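# Push protruding drive blanks into the rack, skipping yellow-stickered ones

## Task

Press each drive blank that protrudes from the rack's front fully home until it seats and latches, but leave any blank bearing a yellow sticker untouched. The rack is loose on the table: it may tilt only a little at most (more is a failure) and must finish in its original spot. A blank counts as pushed in only if it stays seated on its own, not because the gripper is still holding it there. Nothing may be knocked or placed off the table.

## Robot and tools

Robot: one six-joint arm with a two-finger parallel gripper. There is a single camera, cam_wrist (896x504), mounted on the wrist.

Frames. The scene frame has its origin on the table top directly below the arm base. +z is up, and +y is to the left when facing along +x. The result's state line gives end_effector_position in metres and end_effector_quat_wxyz in this frame, plus linear (m/s) and angular (rad/s) velocities. The reported position can be slightly wrong, more so at long reach. The gripper has its own axes: its fingers point along its +z, and they open and close along its y. end_effector_position is the spot between the pads when they are closed. Closed fingertips extend about 33 mm past that spot, and open ones about 9 mm. When the fingers close, the tips move roughly 24 mm further out, so leave clearance above surfaces.

The row. Every motion command uses a row of 9 numbers, each in [-1, 1], in this order: dx, dy, dz, rx, ry, rz, position, force_limit, speed. The first six are an offset in the gripper's own axes, not an absolute pose. A value of 1.0 equals 0.6 m for dx/dy/dz and 180 degrees for rx/ry/rz. rx, ry, rz together form a single rotation vector. position: +1 is fully open (140 mm), about -0.8 is where the pads touch, and -1 closes until something blocks them. force_limit sets the squeeze: roughly 14 N at -1, 60 N at 0 and 107 N at +1. speed sets the finger speed: about 30 mm/s at -1, 140 at 0 and 250 at +1. For pushing blanks, a closed gripper (position near -1) makes a compact pusher.

execute_actions(actions): a list of actions run in order. Each action is a table of 1 to 15 rows, and each row lasts one control step (1/30 s). A table with fewer than 15 rows repeats its final row for the remaining steps. Every row's offset is measured from the gripper pose at the start of that action, not from the row before. For the first action of a call, that start is the last pose reported in a result. An empty list just returns the state and images.

move(target, speed, stop_force, blocking): drives the gripper in a straight path toward one row. The offset is measured from the pose in the latest result that showed one. speed is in m/s, from 0.002 to 0.5 (default 0.25), and turning is capped at twice that in rad/s. A path lasts 0.5 to 10 s and is cut off at 10 s. The path does not slow for obstacles. The arm may lag, stray or overshoot the set speed, especially near full extension. stop_force (20 to 80 N, allowed only after the scene has run 0.2 s) ends the path once the estimated push against the motion rises that much for two steps in a row. The gripper then backs up two steps and holds. Used with a very low speed, it lets you aim well past the contact point safely. The push is measured along the line to the target, so it is not reliable on moves that also rotate. Omit it when backing off something you are pressing, or the move may end immediately. blocking=false returns after 0.5 s while motion continues. It cannot be combined with stop_force. Use wait(0) to check on the move, and wait or stop before sending anything new. The extra move: line reports the ending: done, off_target, moving, held, fault, or contact (stop_force ended the path, which takes priority over the others). It also reports the limits that acted: paced means the pose was clipped, and held means a safety check blocked steps. The distance to the target is reported too.

wait(seconds): 0 to 10 s; the arm keeps its last command, and the call returns early if a running move finishes. stop(): brakes a running move, needing room to brake, while the fingers carry on. zoom_image(camera, region): a closer view of cam_wrist, where region is [x0, y0, x1, y1] in pixels with (0,0) at the top-left and at most 504x504. It cannot be undone. Replying without a tool call also ends everything.

Motion limits. At each step, the commanded pose is clipped to within 70 mm and 16 degrees of the measured pose. Position has priority over orientation. After an action, the arm continues at most to the last clipped pose, so far targets need more actions. The Hand target line shows where the controller is currently heading. A pose unreachable line means the clearance check altered or blocked the command, and a mount under the base counts as part of the arm.

Gripping. After closing, object_status reads 0 for moving, 1 for blocked while opening, 2 for blocked while closing (holding something), and 3 for reached the setpoint or pads met. position_measured is in counts, from 3 (open) to 230 (pads together).

Faults and care. The arm is stiff. Pressing even slightly past a firm contact can trigger a stop. A torque fault happens at these joint limits: waist/shoulder 312, elbow 147, the three wrist joints 41.4 N m. A force fault happens at 144 N on any part of the arm. Either one freezes the arm for 10 s and skips the rest of the call. Push blanks slowly with stop_force rather than by aiming deep into the rack. Push straight in and avoid prying, because the rack is free-standing and could slide or tip. Then back off without stop_force, so nothing is left held in place only by the gripper. Avoid slams, drops and hard shoves. Flange force gives an approximate contact force and can read no reading near singular poses. Joint torques show loads, with offsets and noise. A MOTOR HOT warning means you should ease off holding loads before an over-temperature stop.

Each tool is called as a command line: name --argument value for each argument, lists and objects as JSON in quotes; but a table of rows of numbers goes row by row, as --pt "numbers of a row", without its own name.

## Session

execute_actions --actions '[]'

Scene clock: 0.00 s.
end_effector_position=(+0.5288, -0.2703, +0.3282) position_measured=3 object_status=3 end_effector_quat_wxyz=(-0.051, +0.391, +0.566, +0.724) end_effector_velocity=(-0.000, -0.000, -0.001) end_effector_angular_velocity=(+0.001, +0.001, -0.000)
Joint positions: [-1.07   0.582  1.947  1.167  1.903  4.375]
Joint velocities: [-0.     0.001 -0.    -0.    -0.    -0.   ]
Joint torques (N m, as the joint torque sensors report them, + toward a larger angle): no reading
Flange force (N, the push that the arm receives, along the gripper's own x y z axes): no reading
Hand target: +0.529, -0.270, +0.328; -0.051, +0.391, +0.566, +0.724

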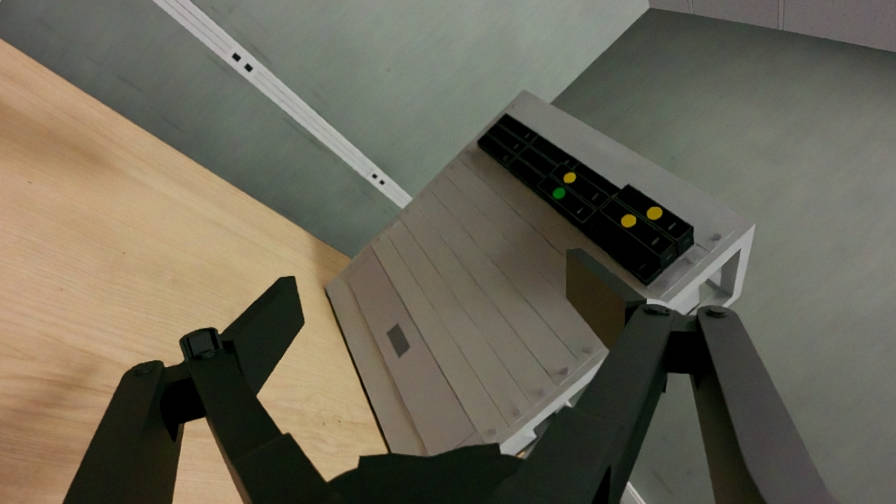

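zoom_image --camera "cam_wrist" --region '[460, 90, 760, 310]'

Region (460, 90, 760, 310) of cam_wrist's 896x504 image, scaled by 1.680, with more detail than that image has; it fills the top 370 rows of this view, and the rest is white.

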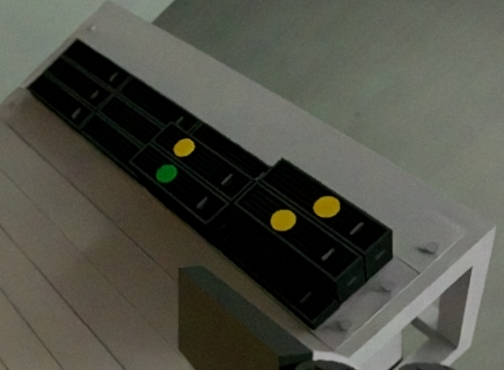

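move --target '[0.243, 0.169, 0.062, -0.170, -0.1005, 0.2712, 1, 0, 0.5]' --speed 0.4

Scene clock: 23.43 s.
end_effector_position=(+0.4999, -0.2204, +0.5001) position_measured=3 object_status=3 end_effector_quat_wxyz=(-0.153, +0.690, +0.154, +0.690) end_effector_velocity=(+0.000, -0.001, +0.001) end_effector_angular_velocity=(-0.002, -0.000, -0.001)
Joint positions: [-1.172 -0.013  2.305  1.558  1.583  5.562]
Joint velocities: [-0.    -0.001 -0.002 -0.    -0.     0.001]
Joint torques (N m, as the joint torque sensors report them, + toward a larger angle): [ -2.62 -34.85 -33.57   2.53   1.14  -0.51]
Flange force (N, the push that the arm receives, along the gripper's own x y z axes): [-1.5 4.6 4.7]
Hand target: +0.500, -0.220, +0.500; -0.153, +0.690, +0.154, +0.690
Off the commanded pose: 0.000 m, 0 deg.
move: done

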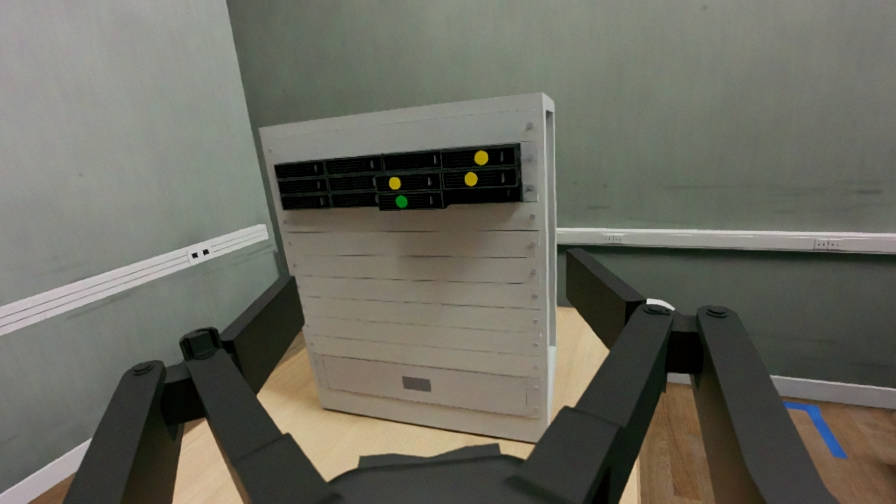

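zoom_image --camera "cam_wrist" --region '[260, 130, 560, 230]'

Region (260, 130, 560, 230) of cam_wrist's 896x504 image, scaled by 1.680, with more detail than that image has.

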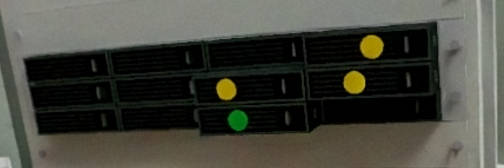

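move --target '[0.05, 0, 0.3, 0, 0, 0, 1, 0, 0.5]' --speed 0.3

Scene clock: 33.97 s.
end_effector_position=(+0.6631, -0.1442, +0.5300) position_measured=3 object_status=3 end_effector_quat_wxyz=(-0.153, +0.690, +0.154, +0.690) end_effector_velocity=(+0.000, -0.000, +0.000) end_effector_angular_velocity=(-0.002, -0.001, -0.000)
Joint positions: [-0.764  0.026  2.197  1.814  1.262  5.594]
Joint velocities: [-0.    -0.    -0.001 -0.    -0.    -0.001]
Joint torques (N m, as the joint torque sensors report them, + toward a larger angle): [ -3.61 -43.34 -34.49   1.46   1.21   0.07]
Flange force (N, the push that the arm receives, along the gripper's own x y z axes): [-2.9 6.6 10.6]
Hand target: +0.663, -0.144, +0.530; -0.153, +0.690, +0.154, +0.690
Off the commanded pose: 0.000 m, 0 deg.
move: done

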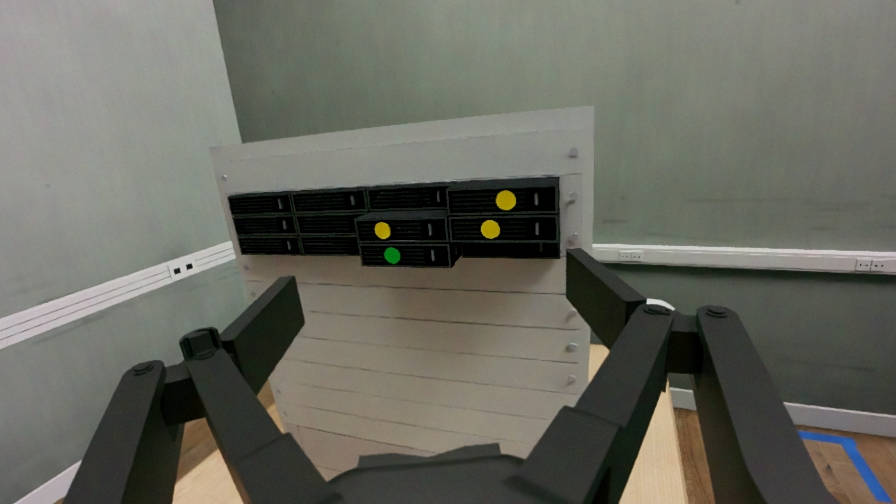

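zoom_image --camera "cam_wrist" --region '[210, 165, 600, 285]'

Region (210, 165, 600, 285) of cam_wrist's 896x504 image, scaled by 1.292, with more detail than that image has; it fills the top 155 rows of this view, and the rest is white.

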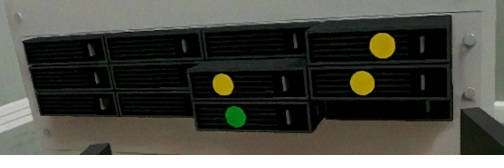

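move --target '[-0.075, -0.114, 0.211, -0.0786, -0.0786, -0.4955, -1, 0, 0.5]' --speed 0.4

Scene clock: 64.20 s.
end_effector_position=(+0.7491, -0.0286, +0.4854) position_measured=233 object_status=3 end_effector_quat_wxyz=(+0.469, +0.468, +0.530, +0.529) end_effector_velocity=(-0.000, -0.001, +0.000) end_effector_angular_velocity=(+0.000, -0.001, -0.002)
Joint positions: [-0.268  0.029  2.299  2.628  0.825  3.506]
Joint velocities: [-0.     0.     0.     0.003  0.001 -0.002]
Joint torques (N m, as the joint torque sensors report them, + toward a larger angle): [ -1.44 -41.17 -32.55  -1.84   1.95  -0.2 ]
Flange force (N, the push that the arm receives, along the gripper's own x y z axes): [-1.1 -4.9 9.4]
Hand target: +0.749, -0.029, +0.485; +0.469, +0.468, +0.530, +0.529
Off the commanded pose: 0.001 m, 0 deg.
move: done

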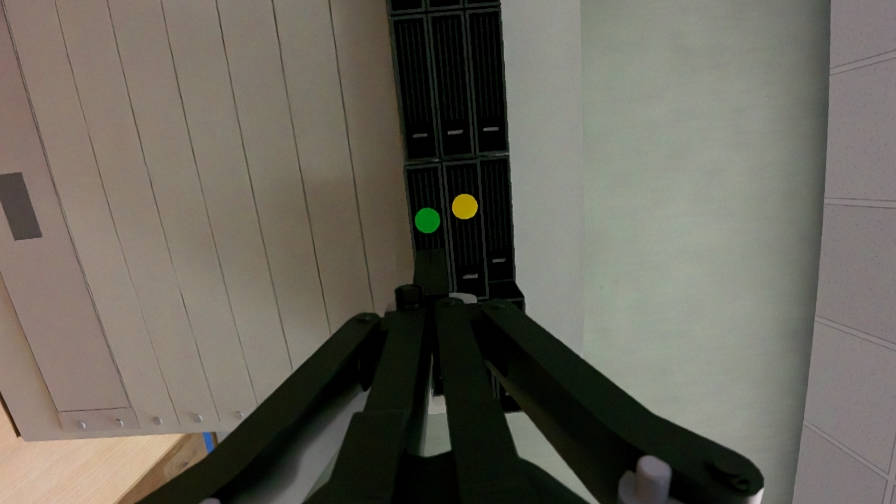

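move --target '[0, -0.01, 0.075, 0, 0, 0, -1, 0, 0.5]' --speed 0.1

Scene clock: 70.17 s.
end_effector_position=(+0.7938, -0.0231, +0.4793) position_measured=233 object_status=3 end_effector_quat_wxyz=(+0.469, +0.468, +0.530, +0.529) end_effector_velocity=(+0.000, -0.001, +0.000) end_effector_angular_velocity=(+0.000, -0.000, -0.001)
Joint positions: [-0.233  0.104  2.232  2.676  0.819  3.471]
Joint velocities: [-0.001  0.    -0.     0.    -0.     0.   ]
Joint torques (N m, as the joint torque sensors report them, + toward a larger angle): [ -2.53 -48.85 -32.74  -1.73   1.95  -0.18]
Flange force (N, the push that the arm receives, along the gripper's own x y z axes): [0.9 -5.4 9.1]
Hand target: +0.794, -0.023, +0.479; +0.469, +0.468, +0.530, +0.529
Off the commanded pose: 0.000 m, 0 deg.
move: done

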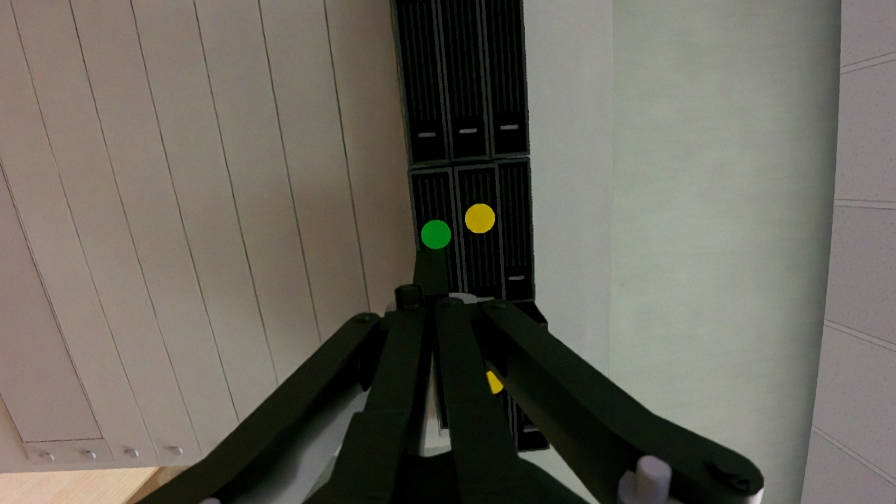

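move --target '[0, 0, 0.085, 0, 0, 0, -1, 0, 0.5]' --speed 0.03 --stop_force 20

Scene clock: 76.47 s.
end_effector_position=(+0.8444, -0.0169, +0.4793) position_measured=233 object_status=3 end_effector_quat_wxyz=(+0.469, +0.468, +0.530, +0.529) end_effector_velocity=(+0.000, -0.000, -0.001) end_effector_angular_velocity=(-0.000, +0.001, -0.000)
Joint positions: [-0.201  0.175  2.145  2.712  0.796  3.451]
Joint velocities: [ 0.     0.001 -0.    -0.    -0.    -0.001]
Joint torques (N m, as the joint torque sensors report them, + toward a larger angle): [  1.83 -54.66 -33.38  -3.26   2.07  -0.09]
Flange force (N, the push that the arm receives, along the gripper's own x y z axes): [-2.7 -4.0 4.2]
Hand target: +0.844, -0.017, +0.479; +0.469, +0.468, +0.530, +0.529
Off the commanded pose: 0.000 m, 0 deg.
move: done

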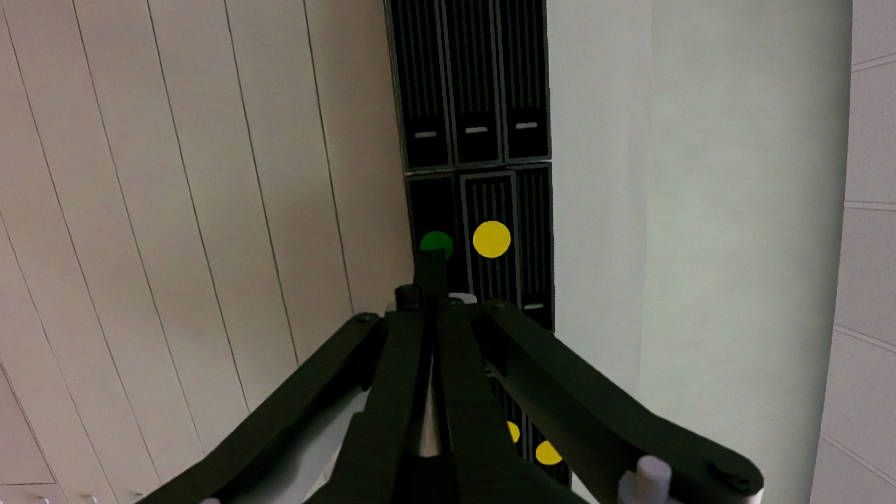

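move --target '[0, 0, 0.06, 0, 0, 0, -1, 0, 0.5]' --speed 0.008 --stop_force 20

Scene clock: 81.47 s.
end_effector_position=(+0.8552, -0.0154, +0.4792) position_measured=233 object_status=3 end_effector_quat_wxyz=(+0.469, +0.468, +0.530, +0.529) end_effector_velocity=(-0.002, +0.000, -0.000) end_effector_angular_velocity=(-0.001, +0.001, +0.001)
Joint positions: [-0.194  0.19   2.126  2.718  0.79   3.447]
Joint velocities: [-0.    -0.002  0.003 -0.002  0.    -0.   ]
Joint torques (N m, as the joint torque sensors report them, + toward a larger angle): [  9.64 -47.54 -35.86  -4.85   0.84   0.07]
Flange force (N, the push that the arm receives, along the gripper's own x y z axes): [-9.6 1.2 -15.7]
Hand target: +0.855, -0.016, +0.479; +0.469, +0.468, +0.530, +0.529
Off the commanded pose: 0.025 m, 0 deg.
move: contact

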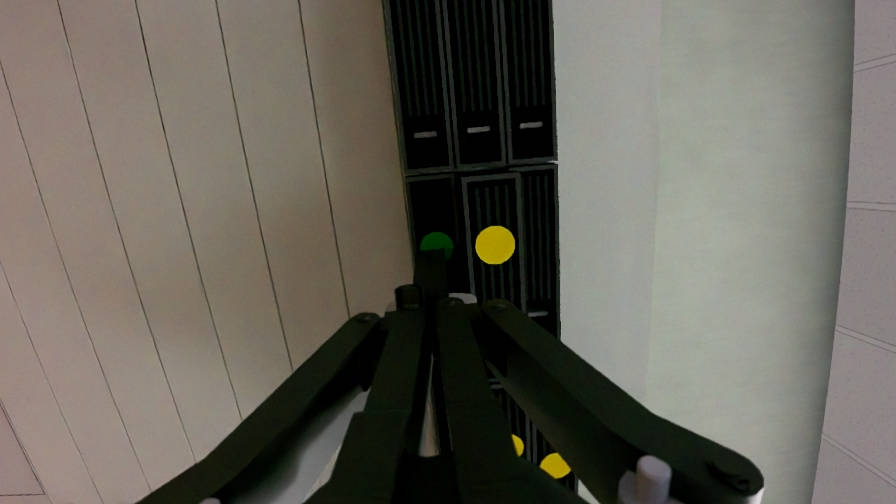

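zoom_image --camera "cam_wrist" --region '[340, 120, 600, 340]'

Region (340, 120, 600, 340) of cam_wrist's 896x504 image, scaled by 1.938, with more detail than that image has; it fills the top 426 rows of this view, and the rest is white.

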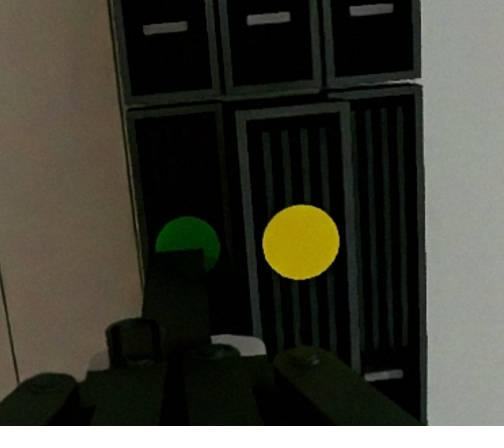

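move --target '[0, 0, -0.075, 0, 0, 0, -1, 0, 0.5]' --speed 0.08

Scene clock: 93.27 s.
end_effector_position=(+0.8106, -0.0209, +0.4793) position_measured=233 object_status=3 end_effector_quat_wxyz=(+0.469, +0.468, +0.530, +0.529) end_effector_velocity=(+0.000, -0.000, -0.001) end_effector_angular_velocity=(+0.000, +0.001, -0.000)
Joint positions: [-0.221  0.128  2.203  2.689  0.812  3.463]
Joint velocities: [-0.     0.001  0.    -0.     0.    -0.   ]
Joint torques (N m, as the joint torque sensors report them, + toward a larger angle): [ -3.17 -51.08 -31.79  -1.99   2.    -0.19]
Flange force (N, the push that the arm receives, along the gripper's own x y z axes): [2.3 -4.5 11.2]
Hand target: +0.811, -0.021, +0.479; +0.469, +0.468, +0.530, +0.529
Off the commanded pose: 0.000 m, 0 deg.
move: done

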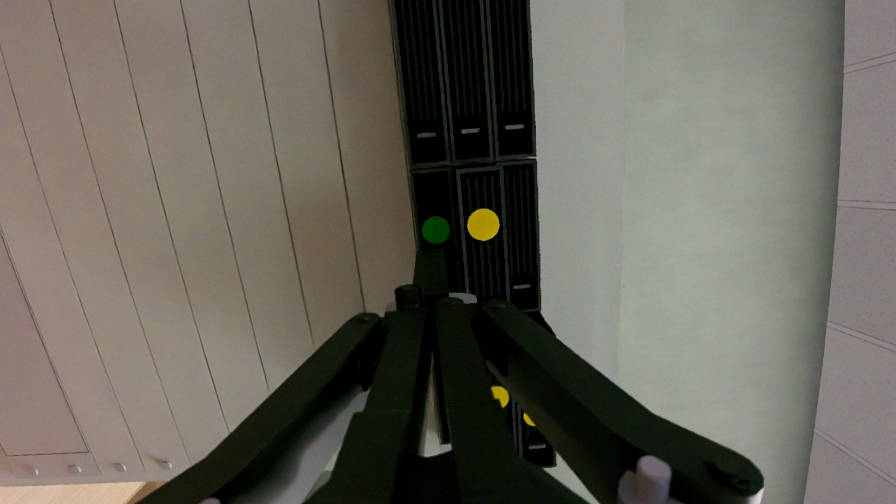

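move --target '[-0.174, 0.0845, -0.269, 0.0786, 0.0786, 0.4955, 1, 0, 0.5]' --speed 0.4

Scene clock: 101.77 s.
end_effector_position=(+0.6629, -0.1443, +0.5297) position_measured=3 object_status=3 end_effector_quat_wxyz=(-0.153, +0.690, +0.154, +0.690) end_effector_velocity=(+0.000, +0.000, -0.000) end_effector_angular_velocity=(+0.001, +0.000, +0.000)
Joint positions: [-0.764  0.026  2.197  1.814  1.263  5.593]
Joint velocities: [-0.     0.    -0.    -0.     0.     0.001]
Joint torques (N m, as the joint torque sensors report them, + toward a larger angle): [ -1.32 -43.18 -35.13   1.21   1.15  -0.21]
Flange force (N, the push that the arm receives, along the gripper's own x y z axes): [-2.9 7.2 5.5]
Hand target: +0.663, -0.144, +0.530; -0.153, +0.690, +0.154, +0.690
Off the commanded pose: 0.001 m, 0 deg.
move: done

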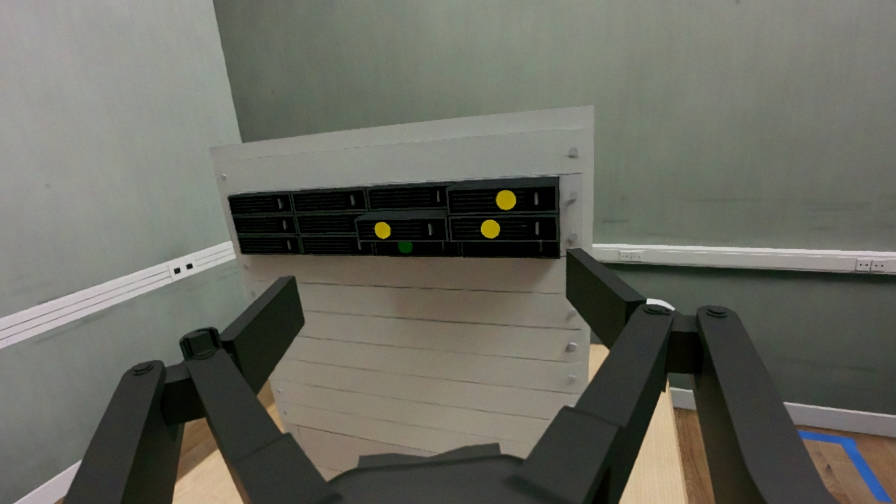

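zoom_image --camera "cam_wrist" --region '[300, 200, 580, 280]'

Region (300, 200, 580, 280) of cam_wrist's 896x504 image, scaled by 1.800, with more detail than that image has; it fills the top 144 rows of this view, and the rest is white.

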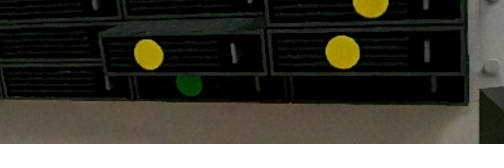

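move --target '[-0.2, 0, 0.05, 0, 0, 0, 1, 0, 0.5]' --speed 0.3

Scene clock: 108.50 s.
end_effector_position=(+0.6899, -0.1315, +0.4097) position_measured=3 object_status=3 end_effector_quat_wxyz=(-0.153, +0.690, +0.154, +0.690) end_effector_velocity=(-0.000, +0.000, +0.000) end_effector_angular_velocity=(-0.001, -0.000, +0.000)
Joint positions: [-0.706  0.221  2.27   1.936  1.304  5.314]
Joint velocities: [-0. -0. -0. -0.  0. -0.]
Joint torques (N m, as the joint torque sensors report them, + toward a larger angle): [ -2.58 -57.66 -27.73   0.72   1.51  -0.13]
Flange force (N, the push that the arm receives, along the gripper's own x y z axes): [-7.7 7.1 8.8]
Hand target: +0.690, -0.132, +0.410; -0.153, +0.690, +0.154, +0.690
Off the commanded pose: 0.000 m, 0 deg.
move: done

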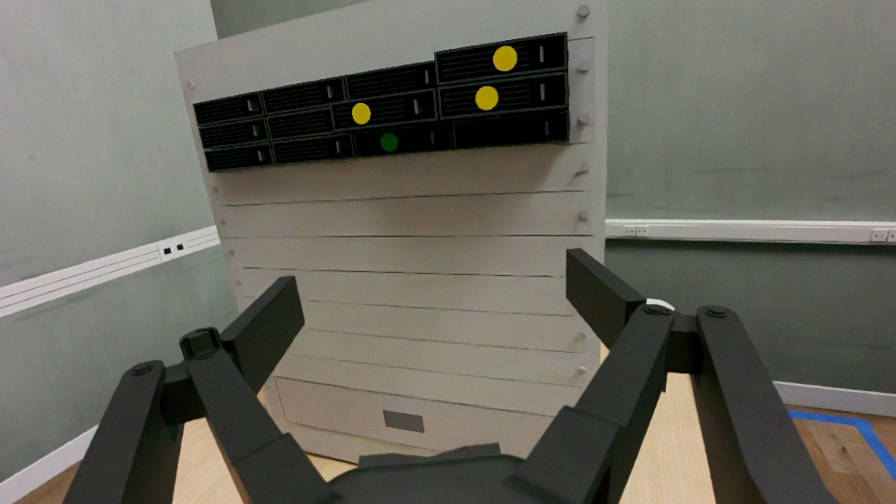

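zoom_image --camera "cam_wrist" --region '[300, 90, 520, 180]'

zoom_image --camera "cam_wrist" --region '[180, 60, 440, 185]'

Region (300, 90, 520, 180) of cam_wrist's 896x504 image, scaled by 2.291, with more detail than that image has; it fills the top 206 rows of this view, and the rest is white.

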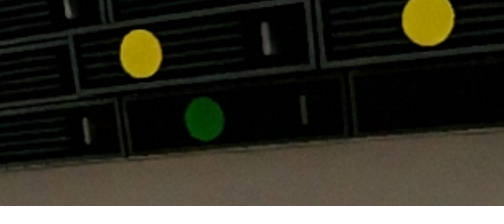

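Region (180, 60, 440, 185) of cam_wrist's 896x504 image, scaled by 1.938, with more detail than that image has; it fills the top 242 rows of this view, and the rest is white.

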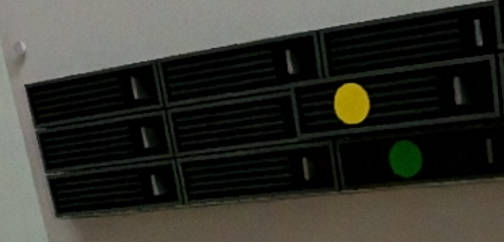

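move --target '[0.116, -0.0818, 0.2603, -0.0786, -0.0786, -0.4955, -1, 0, 0.5]' --speed 0.4

Scene clock: 130.97 s.
end_effector_position=(+0.8110, -0.0209, +0.4796) position_measured=233 object_status=3 end_effector_quat_wxyz=(+0.469, +0.468, +0.530, +0.529) end_effector_velocity=(-0.001, +0.000, -0.000) end_effector_angular_velocity=(+0.000, -0.001, -0.000)
Joint positions: [-0.221  0.128  2.202  2.688  0.811  3.464]
Joint velocities: [ 0.001 -0.     0.002  0.002  0.001 -0.002]
Joint torques (N m, as the joint torque sensors report them, + toward a larger angle): [ -0.9  -49.99 -31.22  -1.64   1.93  -0.19]
Flange force (N, the push that the arm receives, along the gripper's own x y z axes): [-2.9 -2.0 8.8]
Hand target: +0.811, -0.021, +0.479; +0.469, +0.468, +0.530, +0.529
Off the commanded pose: 0.001 m, 0 deg.
move: done

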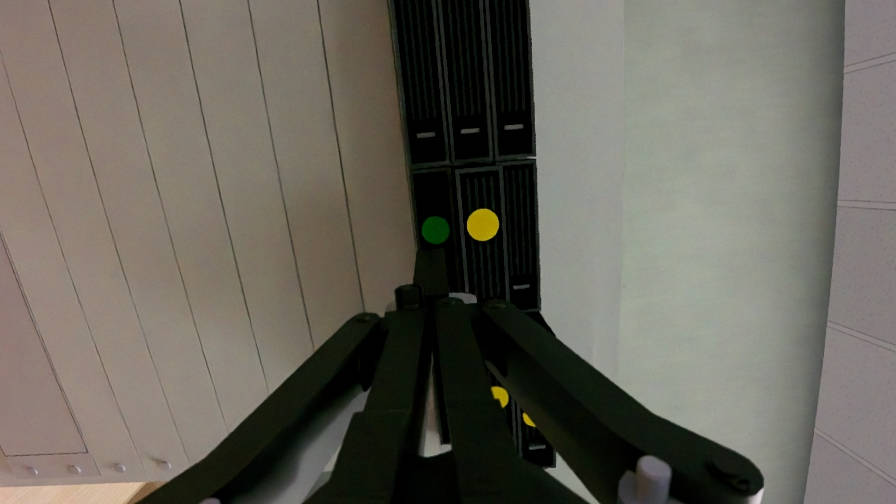

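move --target '[0, 0, 0.066, 0, 0, 0, -1, 0, 0.5]' --speed 0.06

move --target '[0, 0, 0.015, 0, 0, 0, -1, 0, 0.5]' --speed 0.005 --stop_force 35

Scene clock: 137.93 s.
end_effector_position=(+0.8503, -0.0161, +0.4796) position_measured=233 object_status=3 end_effector_quat_wxyz=(+0.469, +0.468, +0.530, +0.529) end_effector_velocity=(+0.000, +0.000, +0.000) end_effector_angular_velocity=(-0.001, -0.000, +0.000)
Joint positions: [-0.197  0.183  2.135  2.715  0.792  3.449]
Joint velocities: [ 0.  0. -0. -0. -0. -0.]
Joint torques (N m, as the joint torque sensors report them, + toward a larger angle): [ -1.63 -57.81 -33.12  -2.06   1.99  -0.19]
Flange force (N, the push that the arm receives, along the gripper's own x y z axes): [-0.4 -5.9 9.1]
Hand target: +0.850, -0.016, +0.480; +0.469, +0.468, +0.530, +0.529
Off the commanded pose: 0.000 m, 0 deg.
move: done

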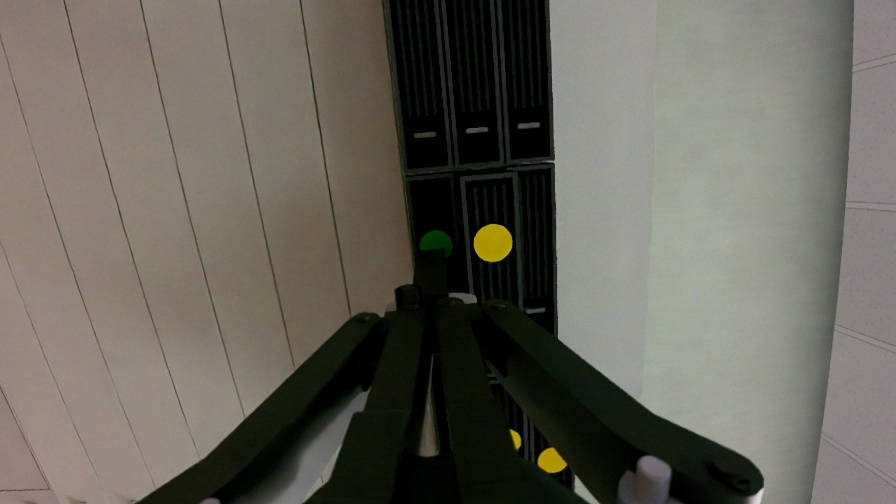

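Scene clock: 139.30 s.
end_effector_position=(+0.8555, -0.0154, +0.4795) position_measured=233 object_status=3 end_effector_quat_wxyz=(+0.469, +0.468, +0.530, +0.529) end_effector_velocity=(-0.002, +0.001, +0.000) end_effector_angular_velocity=(-0.002, +0.000, +0.002)
Joint positions: [-0.194  0.19   2.126  2.718  0.789  3.447]
Joint velocities: [ 0.    -0.003  0.002 -0.003  0.     0.   ]
Joint torques (N m, as the joint torque sensors report them, + toward a larger angle): [  3.44 -39.73 -43.12  -2.98  -0.7    0.17]
Flange force (N, the push that the arm receives, along the gripper's own x y z axes): [2.1 4.3 -37.6]
Hand target: +0.855, -0.015, +0.480; +0.469, +0.468, +0.530, +0.529
Off the commanded pose: 0.004 m, 0 deg.
move: contact

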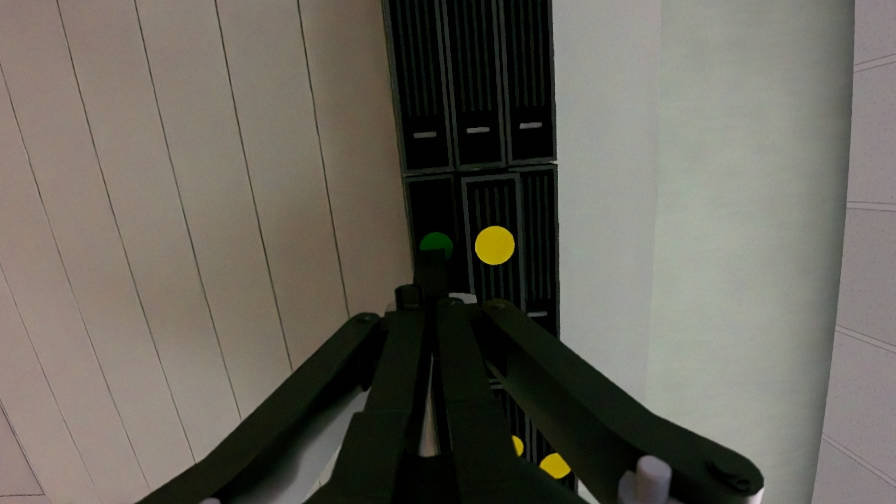

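move --target '[0, 0, -0.15, 0, 0, 0, -1, 0, 0.5]' --speed 0.12

Scene clock: 143.70 s.
end_effector_position=(+0.7662, -0.0264, +0.4796) position_measured=233 object_status=3 end_effector_quat_wxyz=(+0.469, +0.468, +0.530, +0.529) end_effector_velocity=(-0.000, +0.000, +0.000) end_effector_angular_velocity=(+0.000, -0.000, +0.000)
Joint positions: [-0.254  0.063  2.277  2.651  0.83   3.486]
Joint velocities: [-0.    -0.001  0.    -0.     0.     0.001]
Joint torques (N m, as the joint torque sensors report them, + toward a larger angle): [ -2.22 -44.11 -32.1   -1.8    1.81   0.  ]
Flange force (N, the push that the arm receives, along the gripper's own x y z axes): [0.8 -5.4 9.9]
Hand target: +0.766, -0.026, +0.480; +0.469, +0.468, +0.530, +0.529
Off the commanded pose: 0.000 m, 0 deg.
move: done

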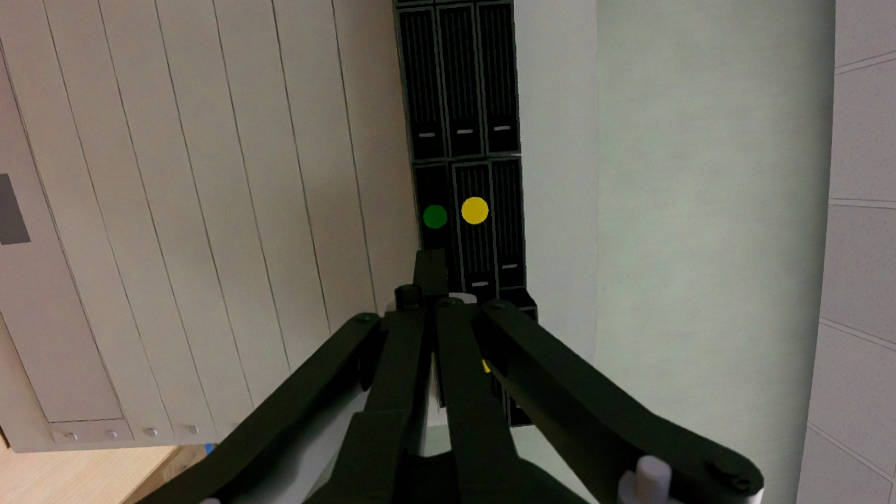

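finished_scene --scene 2

The scene is finished: the task was done.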